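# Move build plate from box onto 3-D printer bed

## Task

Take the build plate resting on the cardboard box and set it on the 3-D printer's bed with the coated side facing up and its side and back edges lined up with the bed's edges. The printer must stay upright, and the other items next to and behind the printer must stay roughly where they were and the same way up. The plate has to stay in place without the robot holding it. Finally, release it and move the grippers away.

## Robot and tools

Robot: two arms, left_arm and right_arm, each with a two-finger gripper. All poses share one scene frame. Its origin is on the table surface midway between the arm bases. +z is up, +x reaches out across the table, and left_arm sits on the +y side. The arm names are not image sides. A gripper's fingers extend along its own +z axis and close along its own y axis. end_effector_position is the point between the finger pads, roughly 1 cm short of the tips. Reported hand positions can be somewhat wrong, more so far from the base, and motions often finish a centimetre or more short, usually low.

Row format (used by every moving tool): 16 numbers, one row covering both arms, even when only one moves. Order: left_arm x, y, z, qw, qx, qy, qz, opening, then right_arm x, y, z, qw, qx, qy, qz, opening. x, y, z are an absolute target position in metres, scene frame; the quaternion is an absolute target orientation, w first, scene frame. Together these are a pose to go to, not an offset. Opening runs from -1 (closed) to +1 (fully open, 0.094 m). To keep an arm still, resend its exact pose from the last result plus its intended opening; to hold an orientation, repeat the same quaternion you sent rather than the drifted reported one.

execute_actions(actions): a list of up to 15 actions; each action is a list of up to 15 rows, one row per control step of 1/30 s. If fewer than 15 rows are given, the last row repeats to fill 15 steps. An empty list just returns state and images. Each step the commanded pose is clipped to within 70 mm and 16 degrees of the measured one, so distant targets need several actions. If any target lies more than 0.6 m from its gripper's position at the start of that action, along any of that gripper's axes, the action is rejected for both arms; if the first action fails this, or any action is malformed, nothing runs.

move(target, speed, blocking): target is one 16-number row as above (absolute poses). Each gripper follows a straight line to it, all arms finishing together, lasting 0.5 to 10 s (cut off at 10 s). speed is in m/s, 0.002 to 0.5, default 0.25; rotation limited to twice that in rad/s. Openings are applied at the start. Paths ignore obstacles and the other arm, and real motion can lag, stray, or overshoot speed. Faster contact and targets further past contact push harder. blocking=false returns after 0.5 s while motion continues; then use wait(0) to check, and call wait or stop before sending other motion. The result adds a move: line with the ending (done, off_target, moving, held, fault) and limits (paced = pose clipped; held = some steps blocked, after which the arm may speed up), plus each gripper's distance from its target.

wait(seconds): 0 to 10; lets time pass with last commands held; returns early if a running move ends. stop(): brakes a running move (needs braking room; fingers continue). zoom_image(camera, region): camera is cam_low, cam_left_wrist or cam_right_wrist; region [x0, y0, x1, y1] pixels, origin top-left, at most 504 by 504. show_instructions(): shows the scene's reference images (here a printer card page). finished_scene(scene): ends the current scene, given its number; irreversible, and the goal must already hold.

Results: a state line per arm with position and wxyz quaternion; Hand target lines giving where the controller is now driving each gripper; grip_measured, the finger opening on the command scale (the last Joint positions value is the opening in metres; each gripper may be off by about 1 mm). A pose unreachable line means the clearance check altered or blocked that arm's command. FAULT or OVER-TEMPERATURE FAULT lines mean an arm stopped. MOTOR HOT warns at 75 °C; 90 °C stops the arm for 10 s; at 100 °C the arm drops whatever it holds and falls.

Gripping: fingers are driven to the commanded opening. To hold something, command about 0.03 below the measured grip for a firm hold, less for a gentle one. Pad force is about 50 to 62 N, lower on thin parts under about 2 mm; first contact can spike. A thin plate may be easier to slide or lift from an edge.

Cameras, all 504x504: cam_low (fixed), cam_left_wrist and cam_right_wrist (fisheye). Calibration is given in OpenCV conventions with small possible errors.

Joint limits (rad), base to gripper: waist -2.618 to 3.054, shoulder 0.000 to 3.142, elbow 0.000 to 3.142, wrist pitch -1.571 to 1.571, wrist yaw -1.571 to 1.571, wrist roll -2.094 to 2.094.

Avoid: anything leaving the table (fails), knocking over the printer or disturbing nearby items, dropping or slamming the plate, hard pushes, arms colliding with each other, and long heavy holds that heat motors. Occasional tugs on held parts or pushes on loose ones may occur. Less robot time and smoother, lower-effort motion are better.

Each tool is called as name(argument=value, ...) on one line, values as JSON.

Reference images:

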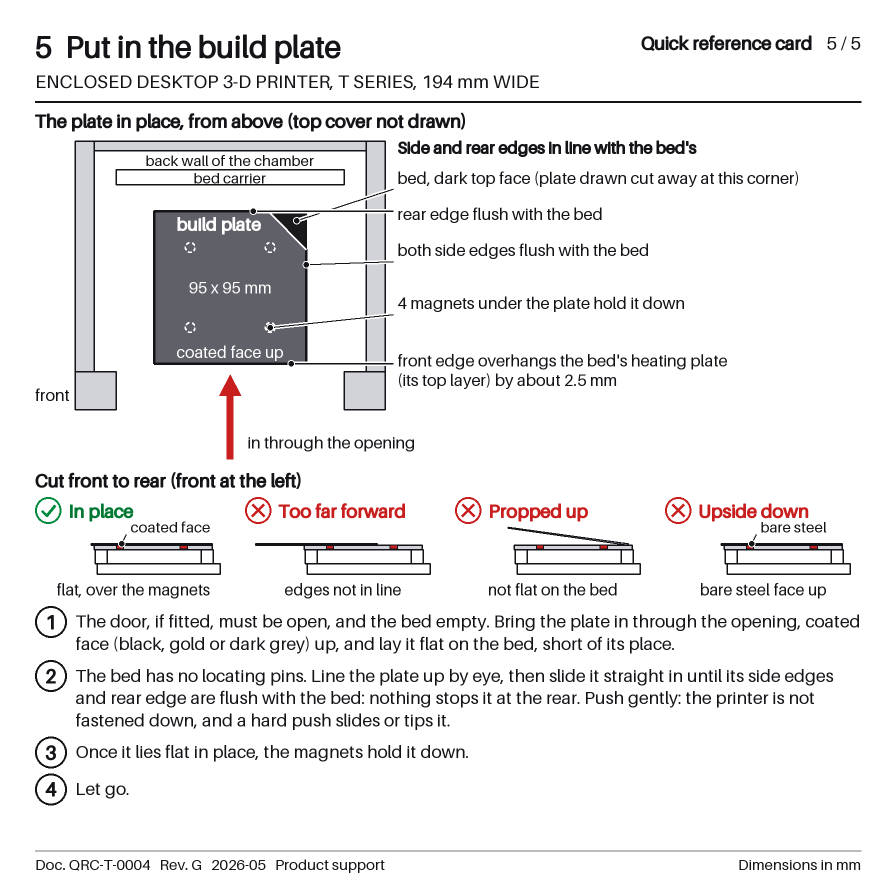

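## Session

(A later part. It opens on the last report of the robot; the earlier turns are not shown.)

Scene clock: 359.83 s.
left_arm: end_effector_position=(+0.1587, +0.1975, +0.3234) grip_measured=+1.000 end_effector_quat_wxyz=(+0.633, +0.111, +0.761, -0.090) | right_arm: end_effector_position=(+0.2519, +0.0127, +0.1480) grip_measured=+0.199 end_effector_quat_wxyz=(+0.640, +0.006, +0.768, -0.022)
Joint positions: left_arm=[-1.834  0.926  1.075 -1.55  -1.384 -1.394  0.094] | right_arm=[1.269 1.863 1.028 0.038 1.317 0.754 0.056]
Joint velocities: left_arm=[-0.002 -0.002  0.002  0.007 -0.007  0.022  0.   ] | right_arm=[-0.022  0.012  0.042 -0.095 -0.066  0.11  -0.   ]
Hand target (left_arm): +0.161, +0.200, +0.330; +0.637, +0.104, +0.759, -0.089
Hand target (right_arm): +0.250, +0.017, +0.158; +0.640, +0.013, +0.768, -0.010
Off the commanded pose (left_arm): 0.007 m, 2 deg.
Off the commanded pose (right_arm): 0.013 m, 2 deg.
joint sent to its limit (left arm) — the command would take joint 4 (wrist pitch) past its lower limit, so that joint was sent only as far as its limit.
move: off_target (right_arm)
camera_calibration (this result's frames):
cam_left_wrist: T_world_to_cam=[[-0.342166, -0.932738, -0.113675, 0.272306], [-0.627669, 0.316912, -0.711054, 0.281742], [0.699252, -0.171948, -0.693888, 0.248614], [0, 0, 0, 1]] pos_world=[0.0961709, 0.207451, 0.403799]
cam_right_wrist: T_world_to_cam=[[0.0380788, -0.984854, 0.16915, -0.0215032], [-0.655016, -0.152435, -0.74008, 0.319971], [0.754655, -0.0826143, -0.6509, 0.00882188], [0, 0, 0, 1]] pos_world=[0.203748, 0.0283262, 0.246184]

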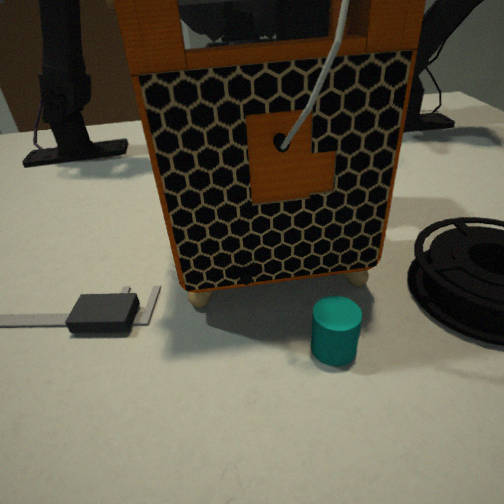

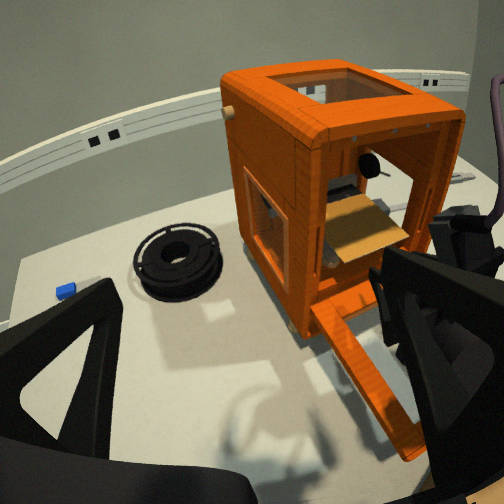

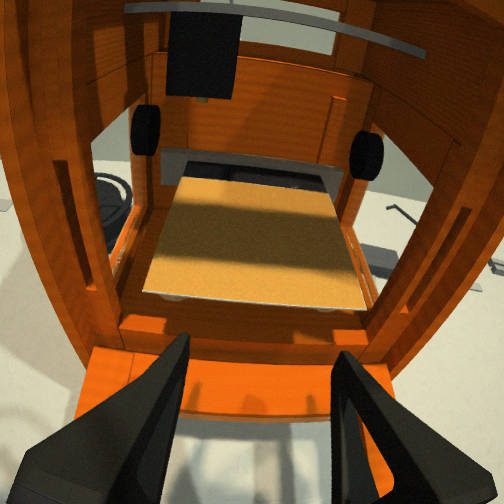

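move(target=[0.25,0.18,0.14,0.561,0.43,0.561,-0.43,1,0.268,0.02,0.16,0.6427,-0.0067,0.766,0.0056,0.2], speed=0.2)

Scene clock: 394.13 s.
left_arm: end_effector_position=(+0.2540, +0.1840, +0.1410) grip_measured=+1.000 end_effector_quat_wxyz=(+0.563, +0.421, +0.565, -0.432) | right_arm: end_effector_position=(+0.2653, +0.0282, +0.1568) grip_measured=+0.199 end_effector_quat_wxyz=(+0.643, -0.008, +0.765, +0.009)
Joint positions: left_arm=[ 0.014  1.687  0.15   1.563  1.319 -0.039  0.094] | right_arm=[1.236 1.863 1.003 0.296 1.243 0.543 0.056]
Joint velocities: left_arm=[-0.002  0.017  0.002  0.007  0.022 -0.066  0.   ] | right_arm=[ 0.012  0.002  0.007 -0.051 -0.051  0.037 -0.001]
Hand target (left_arm): +0.250, +0.184, +0.138; +0.557, +0.418, +0.568, -0.438
Hand target (right_arm): +0.268, +0.021, +0.160; +0.643, -0.007, +0.766, +0.006
Off the commanded pose (left_arm): 0.006 m, 1 deg.
Off the commanded pose (right_arm): 0.009 m, 0 deg.
joint sent to its limit (left arm) — the command would take joint 4 (wrist pitch) past its upper limit, so that joint was sent only as far as its limit.
move: done; limits=paced
camera_calibration (this result's frames):
cam_left_wrist: T_world_to_cam=[[-0.967587, -0.228953, -0.106561, 0.299885], [-0.0395788, 0.554234, -0.831419, 0.0400493], [0.249416, -0.800253, -0.545331, 0.262055], [0, 0, 0, 1]] pos_world=[0.22639, 0.256173, 0.208161]
cam_right_wrist: T_world_to_cam=[[0.0979688, -0.985134, 0.141115, -0.01971], [-0.639271, -0.170969, -0.749735, 0.335466], [0.762715, -0.0167603, -0.646517, 0.000974238], [0, 0, 0, 1]] pos_world=[0.215642, 0.0379538, 0.254922]

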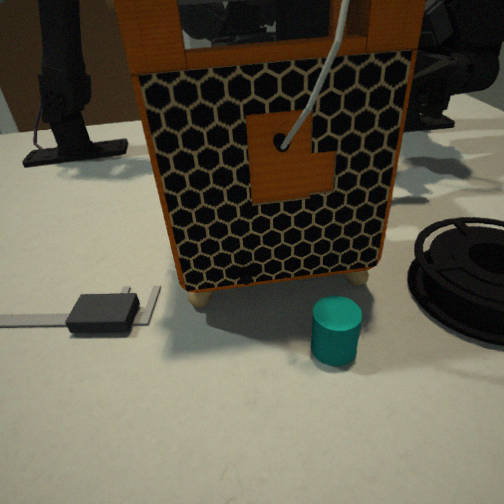

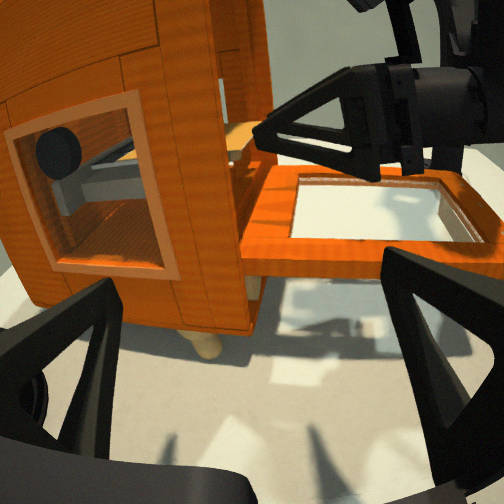

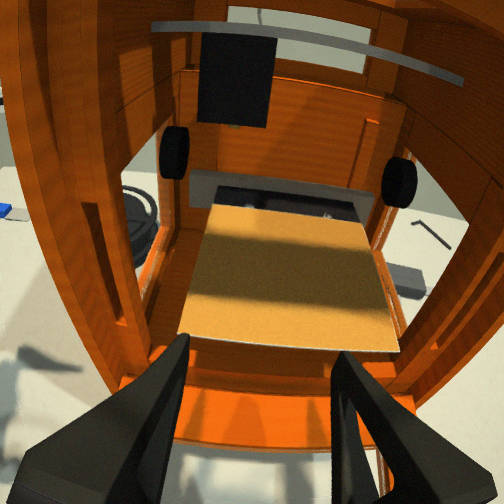

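execute_actions(actions=[[[0.25,0.184,0.14,0.561,0.43,0.561,-0.43,1,0.266,0.014,0.154,0.6427,-0.0067,0.766,0.0056,0.2]],[[0.25,0.184,0.14,0.561,0.43,0.561,-0.43,1,0.266,0.008,0.147,0.6427,-0.0067,0.766,0.0056,0.2]],[[0.25,0.184,0.14,0.561,0.43,0.561,-0.43,1,0.266,0.008,0.147,0.6427,-0.0067,0.766,0.0056,0.2]]])

zoom_image(camera="cam_left_wrist", region=[200,80,340,220])

Scene clock: 409.77 s.
left_arm: end_effector_position=(+0.2531, +0.1838, +0.1386) grip_measured=+1.000 end_effector_quat_wxyz=(+0.562, +0.426, +0.564, -0.430) | right_arm: end_effector_position=(+0.2637, +0.0145, +0.1456) grip_measured=+0.199 end_effector_quat_wxyz=(+0.643, -0.007, +0.766, +0.010)
Joint positions: left_arm=[ 0.014  1.687  0.15   1.542  1.324 -0.011  0.094] | right_arm=[1.23  1.847 0.925 0.361 1.24  0.542 0.056]
Joint velocities: left_arm=[-0.017 -0.012  0.002  0.007 -0.007 -0.037  0.   ] | right_arm=[ 0.002 -0.017 -0.012 -0.007  0.007 -0.051  0.001]
Hand target (left_arm): +0.250, +0.184, +0.140; +0.561, +0.430, +0.561, -0.430
Hand target (right_arm): +0.266, +0.008, +0.147; +0.643, -0.007, +0.766, +0.006
Off the commanded pose (left_arm): 0.003 m, 1 deg.
Off the commanded pose (right_arm): 0.007 m, 0 deg.
camera_calibration (this result's frames):
cam_left_wrist: T_world_to_cam=[[-0.968084, -0.223485, -0.113438, 0.298856], [-0.0323349, 0.560208, -0.827721, 0.0346981], [0.248533, -0.797635, -0.549554, 0.26108], [0, 0, 0, 1]] pos_world=[0.225552, 0.255599, 0.2061]
cam_right_wrist: T_world_to_cam=[[0.0958208, -0.985781, 0.13804, -0.0304682], [-0.640319, -0.16722, -0.749686, 0.323959], [0.762109, -0.0165542, -0.647238, -0.00499798], [0, 0, 0, 1]] pos_world=[0.214166, 0.0240548, 0.243838]

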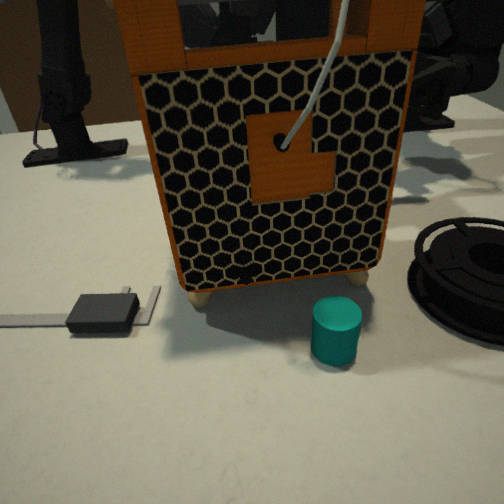

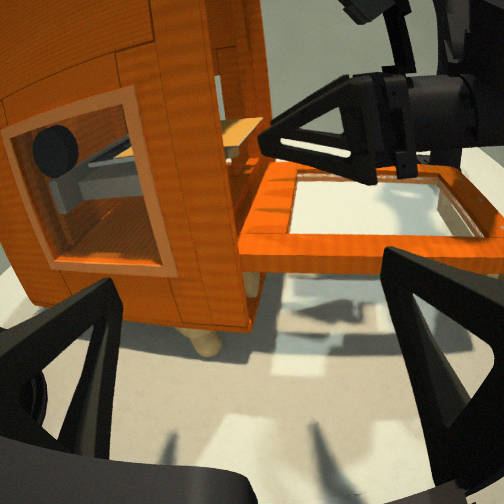

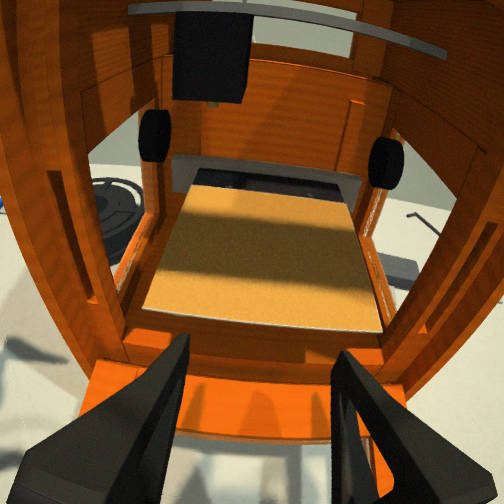

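Region (200, 80, 340, 220) of cam_left_wrist's 504x504 image, scaled by 3.600, with more detail than that image has.

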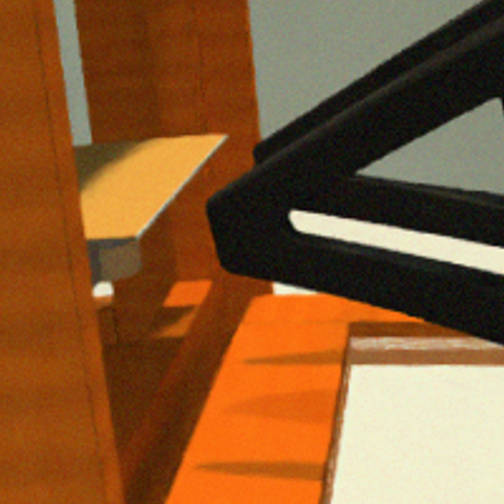

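execute_actions(actions=[[[0.25,0.184,0.14,0.561,0.43,0.561,-0.43,1,0.268,0.008,0.152,0.6427,-0.0067,0.766,0.0056,0.2]],[[0.25,0.184,0.14,0.561,0.43,0.561,-0.43,1,0.272,0.008,0.152,0.6427,-0.0067,0.766,0.0056,0.2]],[[0.25,0.184,0.14,0.561,0.43,0.561,-0.43,1,0.276,0.008,0.152,0.6427,-0.0067,0.766,0.0056,0.2]]])

zoom_image(camera="cam_left_wrist", region=[200,80,340,220])

Scene clock: 420.43 s.
left_arm: end_effector_position=(+0.2531, +0.1838, +0.1385) grip_measured=+1.000 end_effector_quat_wxyz=(+0.562, +0.426, +0.564, -0.430) | right_arm: end_effector_position=(+0.2732, +0.0123, +0.1466) grip_measured=+0.199 end_effector_quat_wxyz=(+0.642, -0.010, +0.767, +0.005)
Joint positions: left_arm=[ 0.014  1.687  0.15   1.541  1.324 -0.011  0.094] | right_arm=[1.202 1.847 0.925 0.388 1.217 0.5   0.056]
Joint velocities: left_arm=[-0.007  0.017 -0.007  0.022 -0.022 -0.022  0.   ] | right_arm=[-0.002  0.002 -0.007 -0.022 -0.051  0.095 -0.001]
Hand target (left_arm): +0.250, +0.184, +0.140; +0.561, +0.430, +0.561, -0.430
Hand target (right_arm): +0.276, +0.008, +0.152; +0.643, -0.007, +0.766, +0.006
Off the commanded pose (left_arm): 0.003 m, 1 deg.
Off the commanded pose (right_arm): 0.007 m, 0 deg.
camera_calibration (this result's frames):
cam_left_wrist: T_world_to_cam=[[-0.968127, -0.223486, -0.113067, 0.29881], [-0.0326505, 0.5602, -0.827714, 0.0347423], [0.248323, -0.79764, -0.549642, 0.261122], [0, 0, 0, 1]] pos_world=[0.225578, 0.255599, 0.206066]
cam_right_wrist: T_world_to_cam=[[0.0956108, -0.984185, 0.149126, -0.035188], [-0.643003, -0.175426, -0.745502, 0.330643], [0.759872, -0.0246104, -0.649606, -0.010581], [0, 0, 0, 1]] pos_world=[0.224009, 0.0231115, 0.244869]

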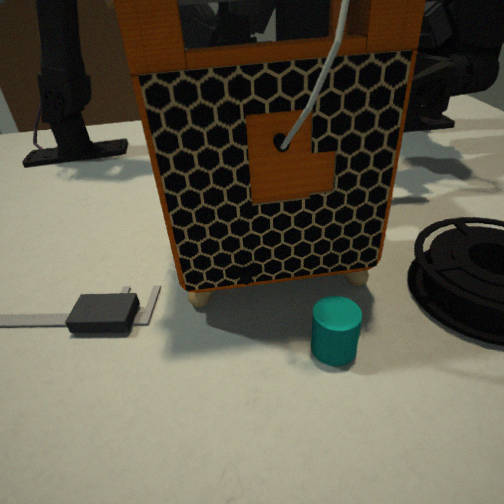

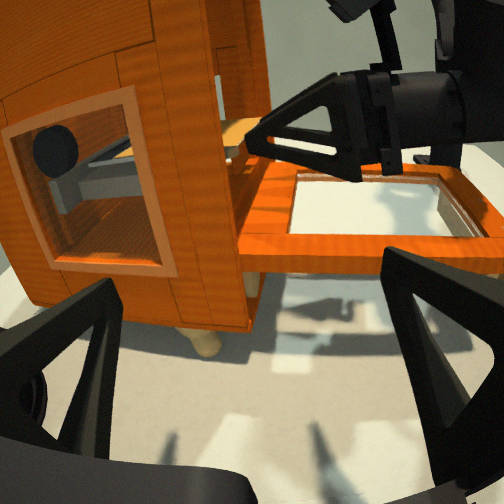

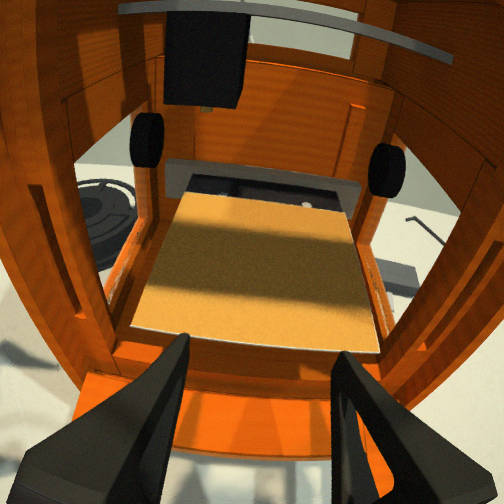

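Region (200, 80, 340, 220) of cam_left_wrist's 504x504 image, scaled by 3.600, with more detail than that image has.

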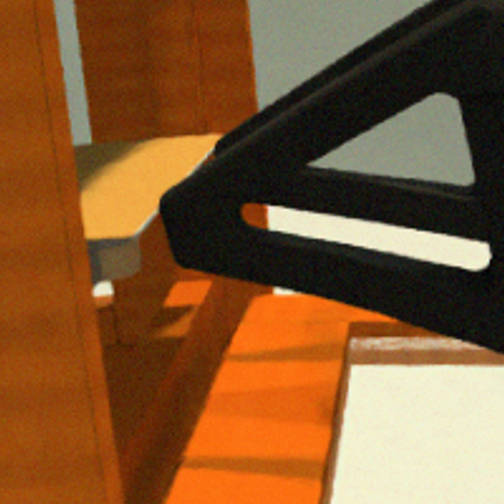

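execute_actions(actions=[[[0.25,0.184,0.14,0.561,0.43,0.561,-0.43,1,0.274,0.013,0.156,0.6427,-0.0067,0.766,0.0056,0.2]],[[0.25,0.184,0.14,0.561,0.43,0.561,-0.43,1,0.275,0.018,0.159,0.6427,-0.0067,0.766,0.0056,0.2]],[[0.25,0.184,0.14,0.561,0.43,0.561,-0.43,1,0.275,0.018,0.159,0.6427,-0.0067,0.766,0.0056,0.2]]])

zoom_image(camera="cam_left_wrist", region=[200,80,340,220])

Scene clock: 432.40 s.
left_arm: end_effector_position=(+0.2531, +0.1838, +0.1385) grip_measured=+1.000 end_effector_quat_wxyz=(+0.562, +0.426, +0.564, -0.430) | right_arm: end_effector_position=(+0.2738, +0.0143, +0.1487) grip_measured=+0.199 end_effector_quat_wxyz=(+0.641, -0.013, +0.768, +0.001)
Joint positions: left_arm=[ 0.014  1.687  0.15   1.541  1.324 -0.011  0.094] | right_arm=[1.202 1.847 0.942 0.362 1.216 0.5   0.056]
Joint velocities: left_arm=[ 0.017 -0.007 -0.002 -0.007  0.037 -0.007  0.   ] | right_arm=[-0.012 -0.022 -0.007 -0.066  0.051 -0.051 -0.001]
Hand target (left_arm): +0.250, +0.184, +0.140; +0.561, +0.430, +0.561, -0.430
Hand target (right_arm): +0.275, +0.018, +0.159; +0.643, -0.007, +0.766, +0.006
Off the commanded pose (left_arm): 0.003 m, 1 deg.
Off the commanded pose (right_arm): 0.011 m, 1 deg.
camera_calibration (this result's frames):
cam_left_wrist: T_world_to_cam=[[-0.968127, -0.223486, -0.113067, 0.29881], [-0.0326505, 0.5602, -0.827714, 0.0347423], [0.248323, -0.79764, -0.549642, 0.261122], [0, 0, 0, 1]] pos_world=[0.225578, 0.255599, 0.206066]
cam_right_wrist: T_world_to_cam=[[0.0965088, -0.982627, 0.158527, -0.035341], [-0.645059, -0.183043, -0.741885, 0.333041], [0.758014, -0.0306609, -0.651518, -0.00868791], [0, 0, 0, 1]] pos_world=[0.224827, 0.0259673, 0.24702]

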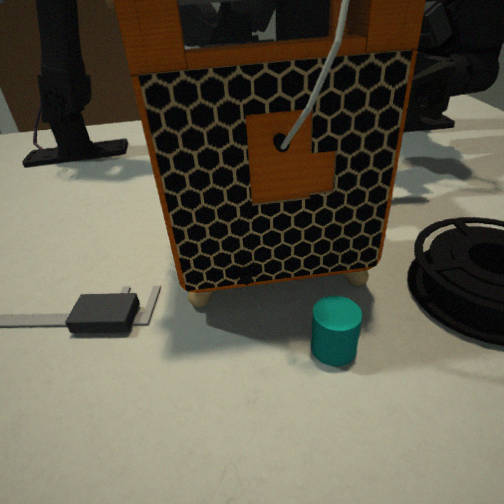

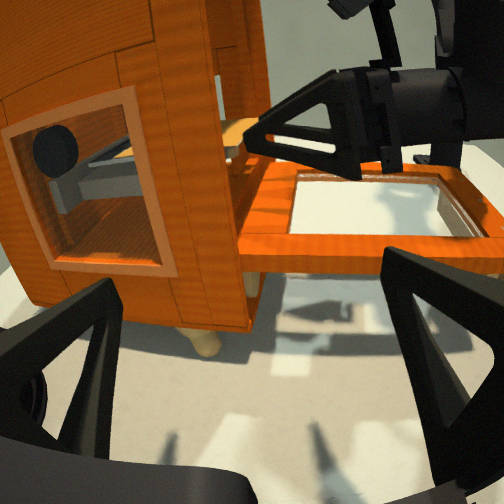

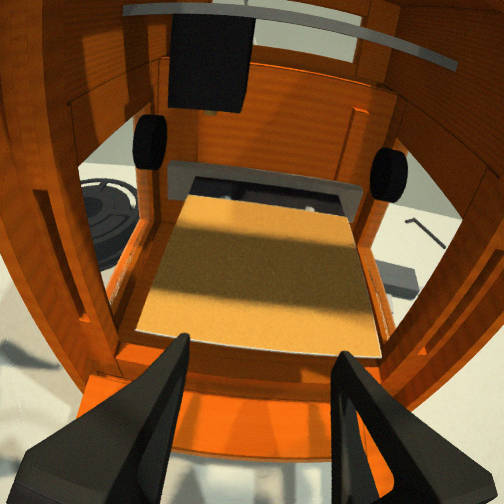

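Region (200, 80, 340, 220) of cam_left_wrist's 504x504 image, scaled by 3.600, with more detail than that image has.

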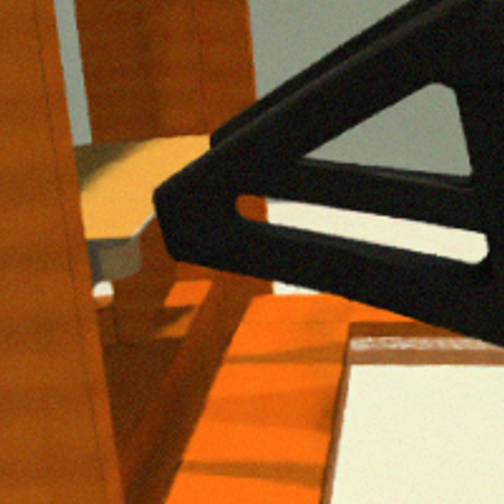

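Good height. Push about 8 mm.

execute_actions(actions=[[[0.25,0.184,0.14,0.561,0.43,0.561,-0.43,1,0.279,0.018,0.159,0.6427,-0.0067,0.766,0.0056,0.2]],[[0.25,0.184,0.14,0.561,0.43,0.561,-0.43,1,0.282,0.018,0.159,0.6427,-0.0067,0.766,0.0056,0.2]],[[0.25,0.184,0.14,0.561,0.43,0.561,-0.43,1,0.285,0.018,0.159,0.6427,-0.0067,0.766,0.0056,0.2]],[[0.25,0.184,0.14,0.561,0.43,0.561,-0.43,1,0.288,0.018,0.159,0.6427,-0.0067,0.766,0.0056,0.2]]])

zoom_image(camera="cam_right_wrist", region=[120,140,400,380])

Scene clock: 443.93 s.
left_arm: end_effector_position=(+0.2531, +0.1838, +0.1385) grip_measured=+1.000 end_effector_quat_wxyz=(+0.562, +0.426, +0.564, -0.430) | right_arm: end_effector_position=(+0.2815, +0.0126, +0.1496) grip_measured=+0.199 end_effector_quat_wxyz=(+0.640, -0.016, +0.769, -0.001)
Joint positions: left_arm=[ 0.014  1.687  0.15   1.541  1.324 -0.011  0.094] | right_arm=[1.18  1.847 0.942 0.385 1.196 0.466 0.056]
Joint velocities: left_arm=[ 0.002  0.002  0.012 -0.022 -0.066  0.007  0.   ] | right_arm=[ 0.012  0.012 -0.007  0.051  0.007 -0.007 -0.   ]
Hand target (left_arm): +0.250, +0.184, +0.140; +0.561, +0.430, +0.561, -0.430
Hand target (right_arm): +0.288, +0.018, +0.159; +0.643, -0.007, +0.766, +0.006
Off the commanded pose (left_arm): 0.003 m, 1 deg.
Off the commanded pose (right_arm): 0.013 m, 1 deg.
camera_calibration (this result's frames):
cam_left_wrist: T_world_to_cam=[[-0.968127, -0.223486, -0.113067, 0.29881], [-0.0326505, 0.5602, -0.827714, 0.0347423], [0.248323, -0.79764, -0.549642, 0.261122], [0, 0, 0, 1]] pos_world=[0.225578, 0.255599, 0.206066]
cam_right_wrist: T_world_to_cam=[[0.0978241, -0.98122, 0.166244, -0.0393728], [-0.646771, -0.189641, -0.738731, 0.338468], [0.756384, -0.0352562, -0.653177, -0.0132367], [0, 0, 0, 1]] pos_world=[0.232775, 0.0250873, 0.247936]

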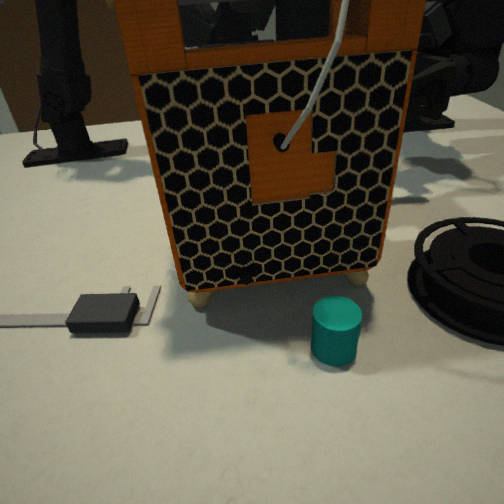

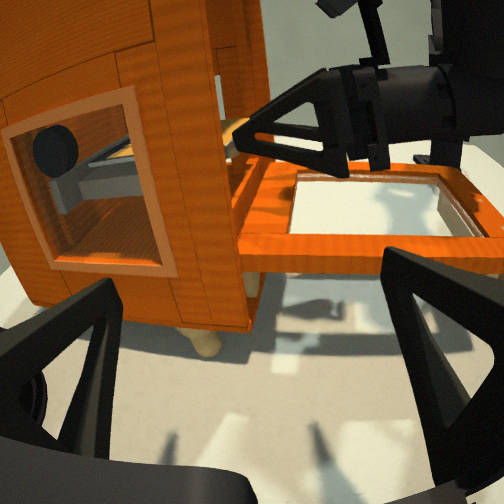

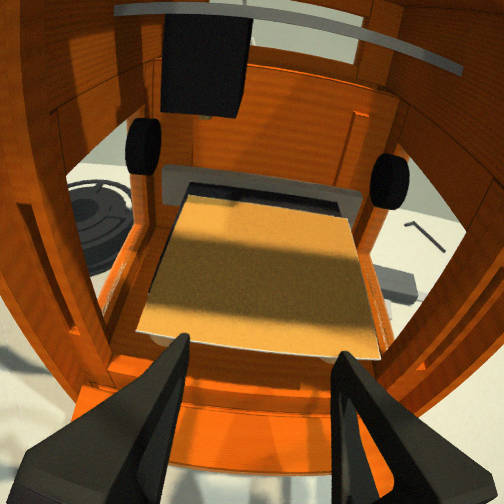

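Region (120, 140, 400, 380) of cam_right_wrist's 504x504 image, scaled by 1.800, with more detail than that image has; it fills the top 432 rows of this view, and the rest is white.

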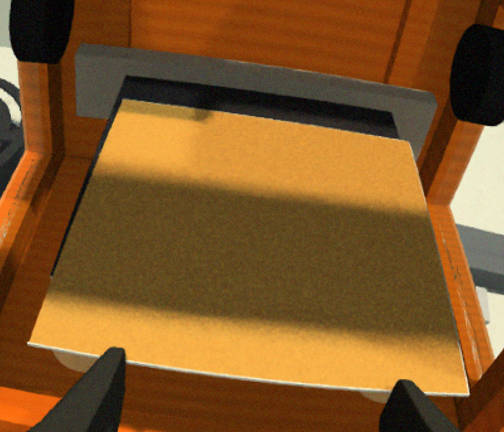

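execute_actions(actions=[[[0.25,0.184,0.14,0.561,0.43,0.561,-0.43,1,0.290,0.020,0.159,0.6427,-0.011,0.766,0.009,0.2]],[[0.25,0.184,0.14,0.561,0.43,0.561,-0.43,1,0.292,0.0215,0.159,0.6427,-0.0134,0.766,0.011,0.2]],[[0.25,0.184,0.14,0.561,0.43,0.561,-0.43,1,0.294,0.023,0.159,0.6427,-0.0134,0.766,0.011,0.2]]])

zoom_image(camera="cam_right_wrist", region=[120,140,400,380])

Scene clock: 453.90 s.
left_arm: end_effector_position=(+0.2531, +0.1838, +0.1385) grip_measured=+1.000 end_effector_quat_wxyz=(+0.562, +0.426, +0.564, -0.430) | right_arm: end_effector_position=(+0.2876, +0.0188, +0.1547) grip_measured=+0.199 end_effector_quat_wxyz=(+0.641, -0.018, +0.767, +0.009)
Joint positions: left_arm=[ 0.014  1.687  0.15   1.541  1.324 -0.011  0.094] | right_arm=[1.166 1.853 0.957 0.425 1.17  0.429 0.056]
Joint velocities: left_arm=[-0.007 -0.012  0.002  0.037 -0.007  0.007  0.   ] | right_arm=[ 0.002 -0.002  0.002  0.095 -0.081 -0.081 -0.001]
Hand target (left_arm): +0.250, +0.184, +0.140; +0.561, +0.430, +0.561, -0.430
Hand target (right_arm): +0.294, +0.023, +0.159; +0.643, -0.013, +0.766, +0.011
Off the commanded pose (left_arm): 0.003 m, 1 deg.
Off the commanded pose (right_arm): 0.009 m, 1 deg.
camera_calibration (this result's frames):
cam_left_wrist: T_world_to_cam=[[-0.968127, -0.223486, -0.113067, 0.29881], [-0.0326505, 0.5602, -0.827714, 0.0347423], [0.248323, -0.79764, -0.549642, 0.261122], [0, 0, 0, 1]] pos_world=[0.225578, 0.255599, 0.206066]
cam_right_wrist: T_world_to_cam=[[0.112909, -0.981747, 0.153048, -0.0370485], [-0.640505, -0.189673, -0.744162, 0.346426], [0.759608, -0.0140049, -0.65023, -0.01609], [0, 0, 0, 1]] pos_world=[0.238293, 0.0291102, 0.253005]

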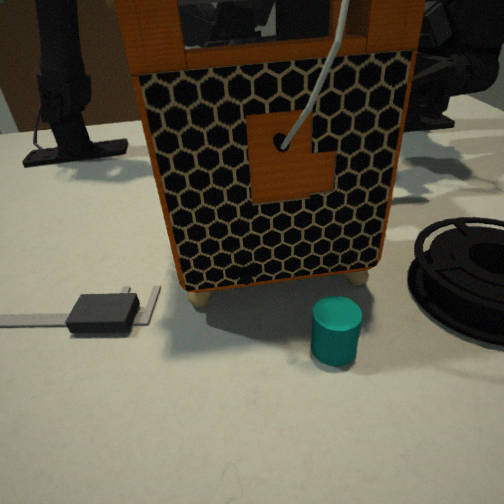

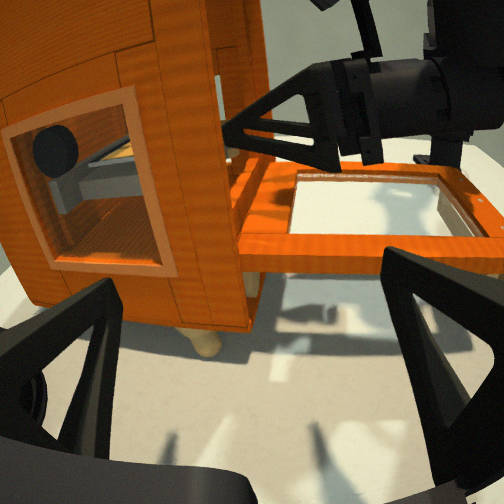

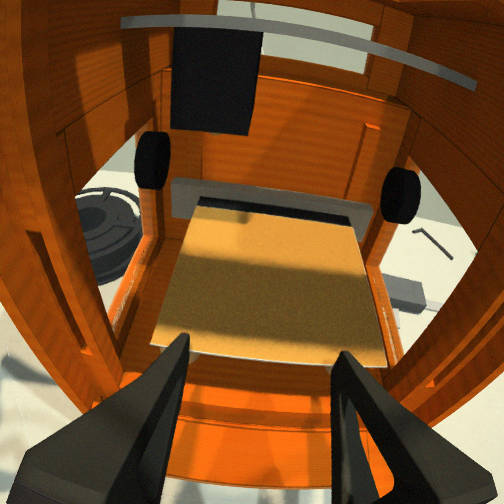

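Region (120, 140, 400, 380) of cam_right_wrist's 504x504 image, scaled by 1.800, with more detail than that image has; it fills the top 432 rows of this view, and the rest is white.

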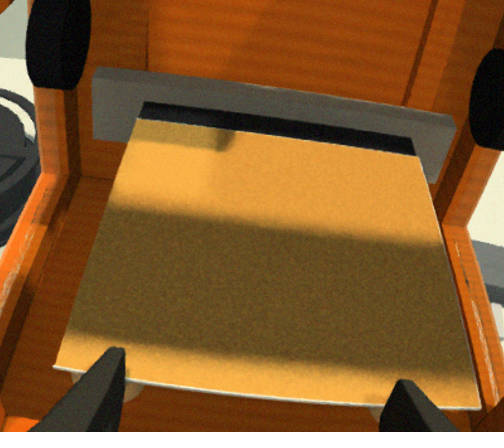

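execute_actions(actions=[[[0.25,0.184,0.14,0.561,0.43,0.561,-0.43,1,0.294,0.023,0.155,0.6427,-0.0134,0.766,0.011,0.2]],[[0.25,0.184,0.14,0.561,0.43,0.561,-0.43,1,0.2965,0.0235,0.154,0.6427,-0.0134,0.766,0.011,0.2]],[[0.25,0.184,0.14,0.561,0.43,0.561,-0.43,1,0.299,0.024,0.154,0.6427,-0.0134,0.766,0.011,0.2]]])

zoom_image(camera="cam_right_wrist", region=[120,140,400,380])

zoom_image(camera="cam_left_wrist", region=[30,100,170,240])

Scene clock: 467.63 s.
left_arm: end_effector_position=(+0.2531, +0.1838, +0.1385) grip_measured=+1.000 end_effector_quat_wxyz=(+0.562, +0.426, +0.564, -0.430) | right_arm: end_effector_position=(+0.2924, +0.0196, +0.1496) grip_measured=+0.199 end_effector_quat_wxyz=(+0.641, -0.018, +0.767, +0.009)
Joint positions: left_arm=[ 0.014  1.687  0.15   1.541  1.324 -0.011  0.094] | right_arm=[1.154 1.874 0.957 0.457 1.16  0.417 0.056]
Joint velocities: left_arm=[-0.007 -0.022 -0.017  0.007 -0.022 -0.051  0.   ] | right_arm=[ 0.017  0.007  0.002 -0.051  0.066 -0.066  0.   ]
Hand target (left_arm): +0.250, +0.184, +0.140; +0.561, +0.430, +0.561, -0.430
Hand target (right_arm): +0.299, +0.024, +0.154; +0.643, -0.013, +0.766, +0.011
Off the commanded pose (left_arm): 0.003 m, 1 deg.
Off the commanded pose (right_arm): 0.009 m, 1 deg.
camera_calibration (this result's frames):
cam_left_wrist: T_world_to_cam=[[-0.968127, -0.223486, -0.113067, 0.29881], [-0.0326505, 0.5602, -0.827714, 0.0347423], [0.248323, -0.79764, -0.549642, 0.261122], [0, 0, 0, 1]] pos_world=[0.225578, 0.255599, 0.206066]
cam_right_wrist: T_world_to_cam=[[0.112219, -0.981757, 0.15349, -0.0359299], [-0.640774, -0.189555, -0.743961, 0.345878], [0.759484, -0.0148663, -0.650356, -0.0229463], [0, 0, 0, 1]] pos_world=[0.243089, 0.0299475, 0.247912]

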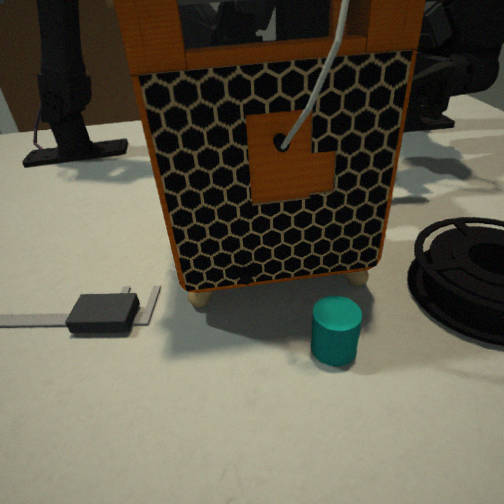

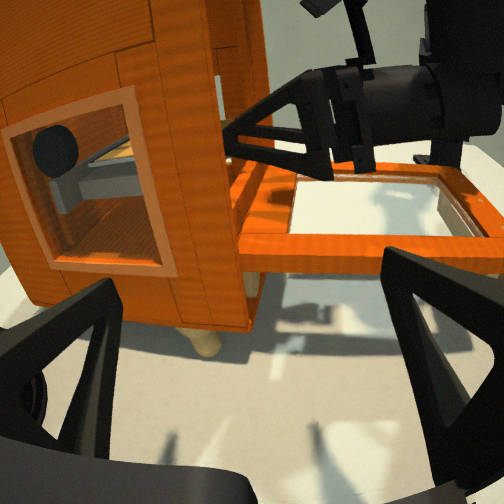

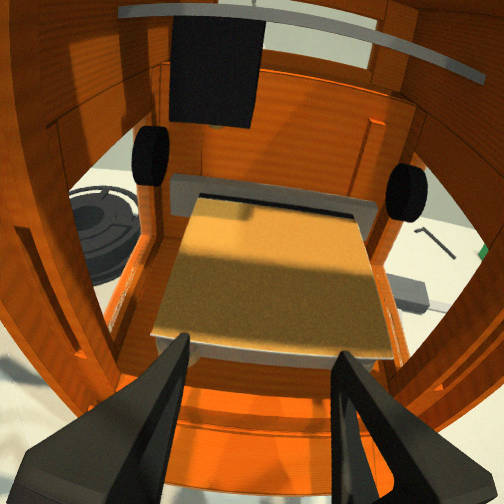

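Region (120, 140, 400, 380) of cam_right_wrist's 504x504 image, scaled by 1.800, with more detail than that image has; it fills the top 432 rows of this view, and the rest is white.

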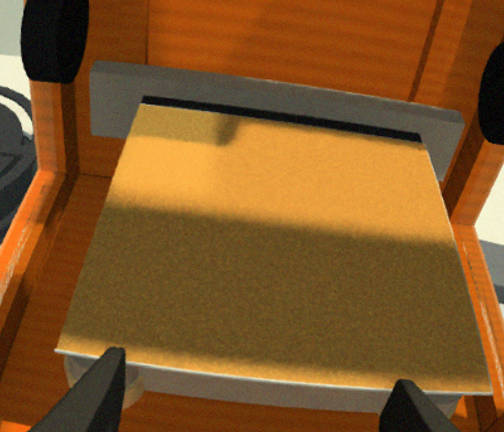

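Region (30, 100, 170, 240) of cam_left_wrist's 504x504 image, scaled by 3.600, with more detail than that image has.

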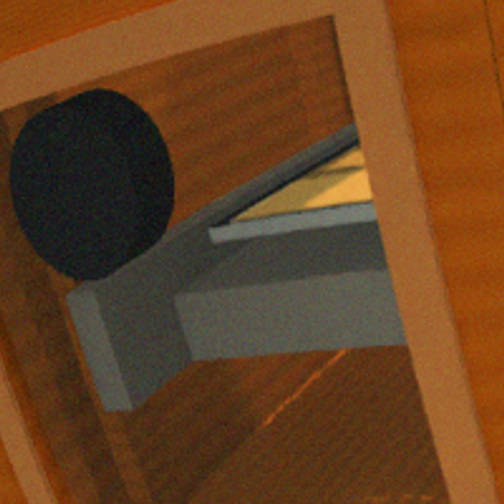

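execute_actions(actions=[[[0.25,0.184,0.14,0.561,0.43,0.561,-0.43,1,0.301,0.0245,0.154,0.6427,-0.0134,0.766,0.011,0.2]],[[0.25,0.184,0.14,0.561,0.43,0.561,-0.43,1,0.303,0.025,0.154,0.6427,-0.0134,0.766,0.011,0.2]]])

zoom_image(camera="cam_right_wrist", region=[120,140,400,380])

zoom_image(camera="cam_left_wrist", region=[70,130,140,200])

Scene clock: 477.57 s.
left_arm: end_effector_position=(+0.2531, +0.1838, +0.1385) grip_measured=+1.000 end_effector_quat_wxyz=(+0.562, +0.426, +0.564, -0.430) | right_arm: end_effector_position=(+0.2956, +0.0189, +0.1498) grip_measured=+0.199 end_effector_quat_wxyz=(+0.641, -0.019, +0.768, +0.009)
Joint positions: left_arm=[ 0.014  1.687  0.15   1.541  1.324 -0.011  0.094] | right_arm=[1.145 1.874 0.957 0.464 1.149 0.407 0.056]
Joint velocities: left_arm=[-0.002 -0.002 -0.002  0.007 -0.022 -0.022  0.   ] | right_arm=[-0.012 -0.007 -0.012  0.037  0.051  0.007 -0.   ]
Hand target (left_arm): +0.250, +0.184, +0.140; +0.561, +0.430, +0.561, -0.430
Hand target (right_arm): +0.303, +0.025, +0.154; +0.643, -0.013, +0.766, +0.011
Off the commanded pose (left_arm): 0.003 m, 1 deg.
Off the commanded pose (right_arm): 0.010 m, 1 deg.
camera_calibration (this result's frames):
cam_left_wrist: T_world_to_cam=[[-0.968127, -0.223486, -0.113067, 0.29881], [-0.0326505, 0.5602, -0.827714, 0.0347423], [0.248323, -0.79764, -0.549642, 0.261122], [0, 0, 0, 1]] pos_world=[0.225578, 0.255599, 0.206066]
cam_right_wrist: T_world_to_cam=[[0.114259, -0.981344, 0.154625, -0.0377298], [-0.641658, -0.191723, -0.742642, 0.348053], [0.758432, -0.0143634, -0.651593, -0.0248252], [0, 0, 0, 1]] pos_world=[0.24647, 0.0293473, 0.248137]

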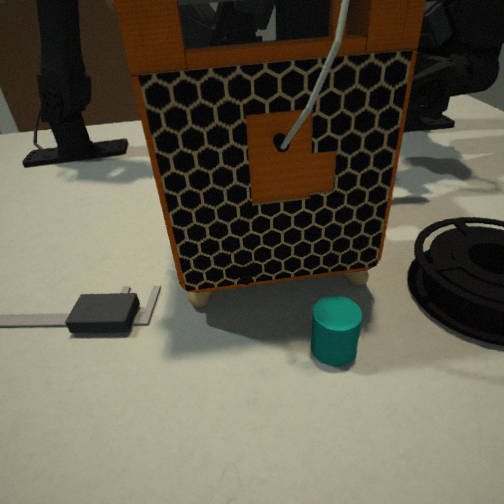

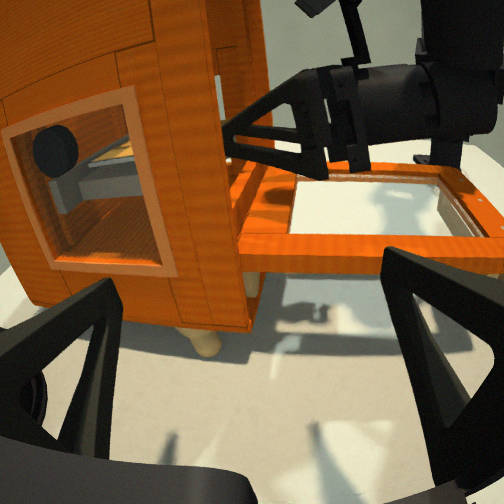

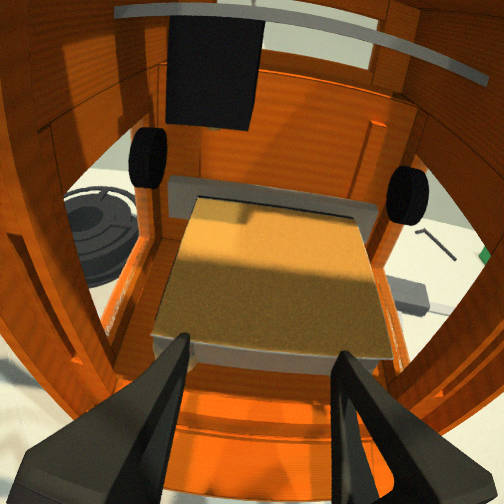

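Region (120, 140, 400, 380) of cam_right_wrist's 504x504 image, scaled by 1.800, with more detail than that image has; it fills the top 432 rows of this view, and the rest is white.

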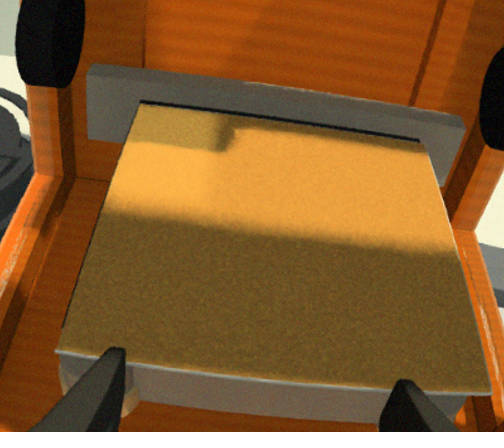

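Region (70, 130, 140, 200) of cam_left_wrist's 504x504 image, scaled by 7.200, with more detail than that image has.

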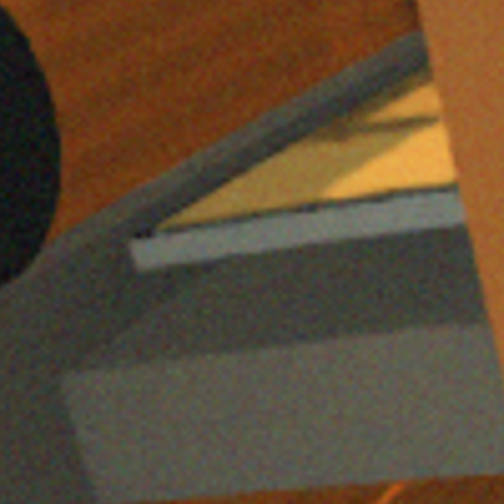

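execute_actions(actions=[[[0.25,0.184,0.14,0.561,0.43,0.561,-0.43,1,0.304,0.026,0.1545,0.6427,-0.0134,0.766,0.011,0.2]]])

zoom_image(camera="cam_right_wrist", region=[120,140,400,380])

Scene clock: 484.90 s.
left_arm: end_effector_position=(+0.2531, +0.1838, +0.1385) grip_measured=+1.000 end_effector_quat_wxyz=(+0.562, +0.426, +0.564, -0.430) | right_arm: end_effector_position=(+0.2969, +0.0227, +0.1501) grip_measured=+0.199 end_effector_quat_wxyz=(+0.641, -0.019, +0.767, +0.010)
Joint positions: left_arm=[ 0.014  1.687  0.15   1.541  1.324 -0.011  0.094] | right_arm=[1.145 1.886 0.973 0.465 1.148 0.405 0.056]
Joint velocities: left_arm=[ 0.002  0.007 -0.012 -0.007 -0.051 -0.051  0.   ] | right_arm=[ 0.007 -0.012 -0.012 -0.051  0.007 -0.051  0.   ]
Hand target (left_arm): +0.250, +0.184, +0.140; +0.561, +0.430, +0.561, -0.430
Hand target (right_arm): +0.304, +0.026, +0.154; +0.643, -0.013, +0.766, +0.011
Off the commanded pose (left_arm): 0.003 m, 1 deg.
Off the commanded pose (right_arm): 0.009 m, 1 deg.
camera_calibration (this result's frames):
cam_left_wrist: T_world_to_cam=[[-0.968127, -0.223486, -0.113067, 0.29881], [-0.0326505, 0.5602, -0.827714, 0.0347423], [0.248323, -0.79764, -0.549642, 0.261122], [0, 0, 0, 1]] pos_world=[0.225578, 0.255599, 0.206066]
cam_right_wrist: T_world_to_cam=[[0.115427, -0.981586, 0.152205, -0.0341536], [-0.640539, -0.190668, -0.743878, 0.34967], [0.759201, -0.0116295, -0.650752, -0.0259588], [0, 0, 0, 1]] pos_world=[0.247628, 0.0328445, 0.248418]

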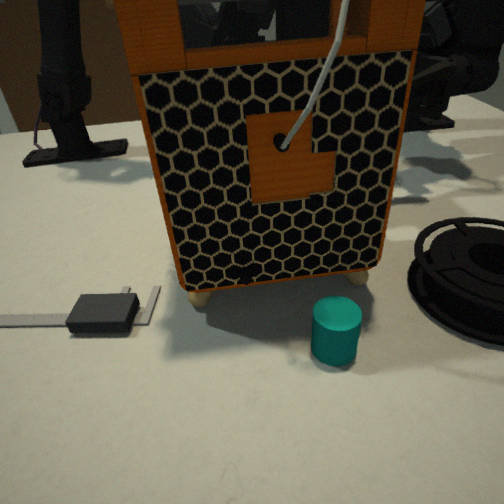

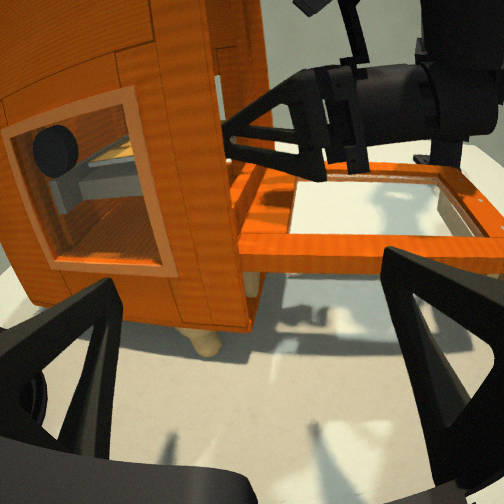

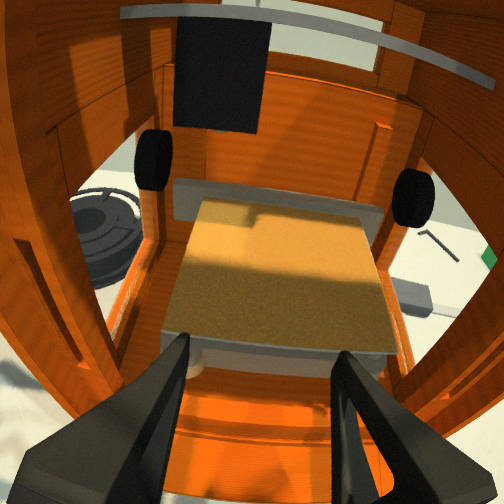

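Region (120, 140, 400, 380) of cam_right_wrist's 504x504 image, scaled by 1.800, with more detail than that image has; it fills the top 432 rows of this view, and the rest is white.

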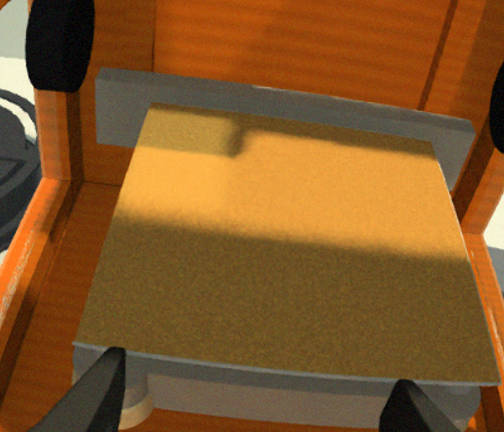

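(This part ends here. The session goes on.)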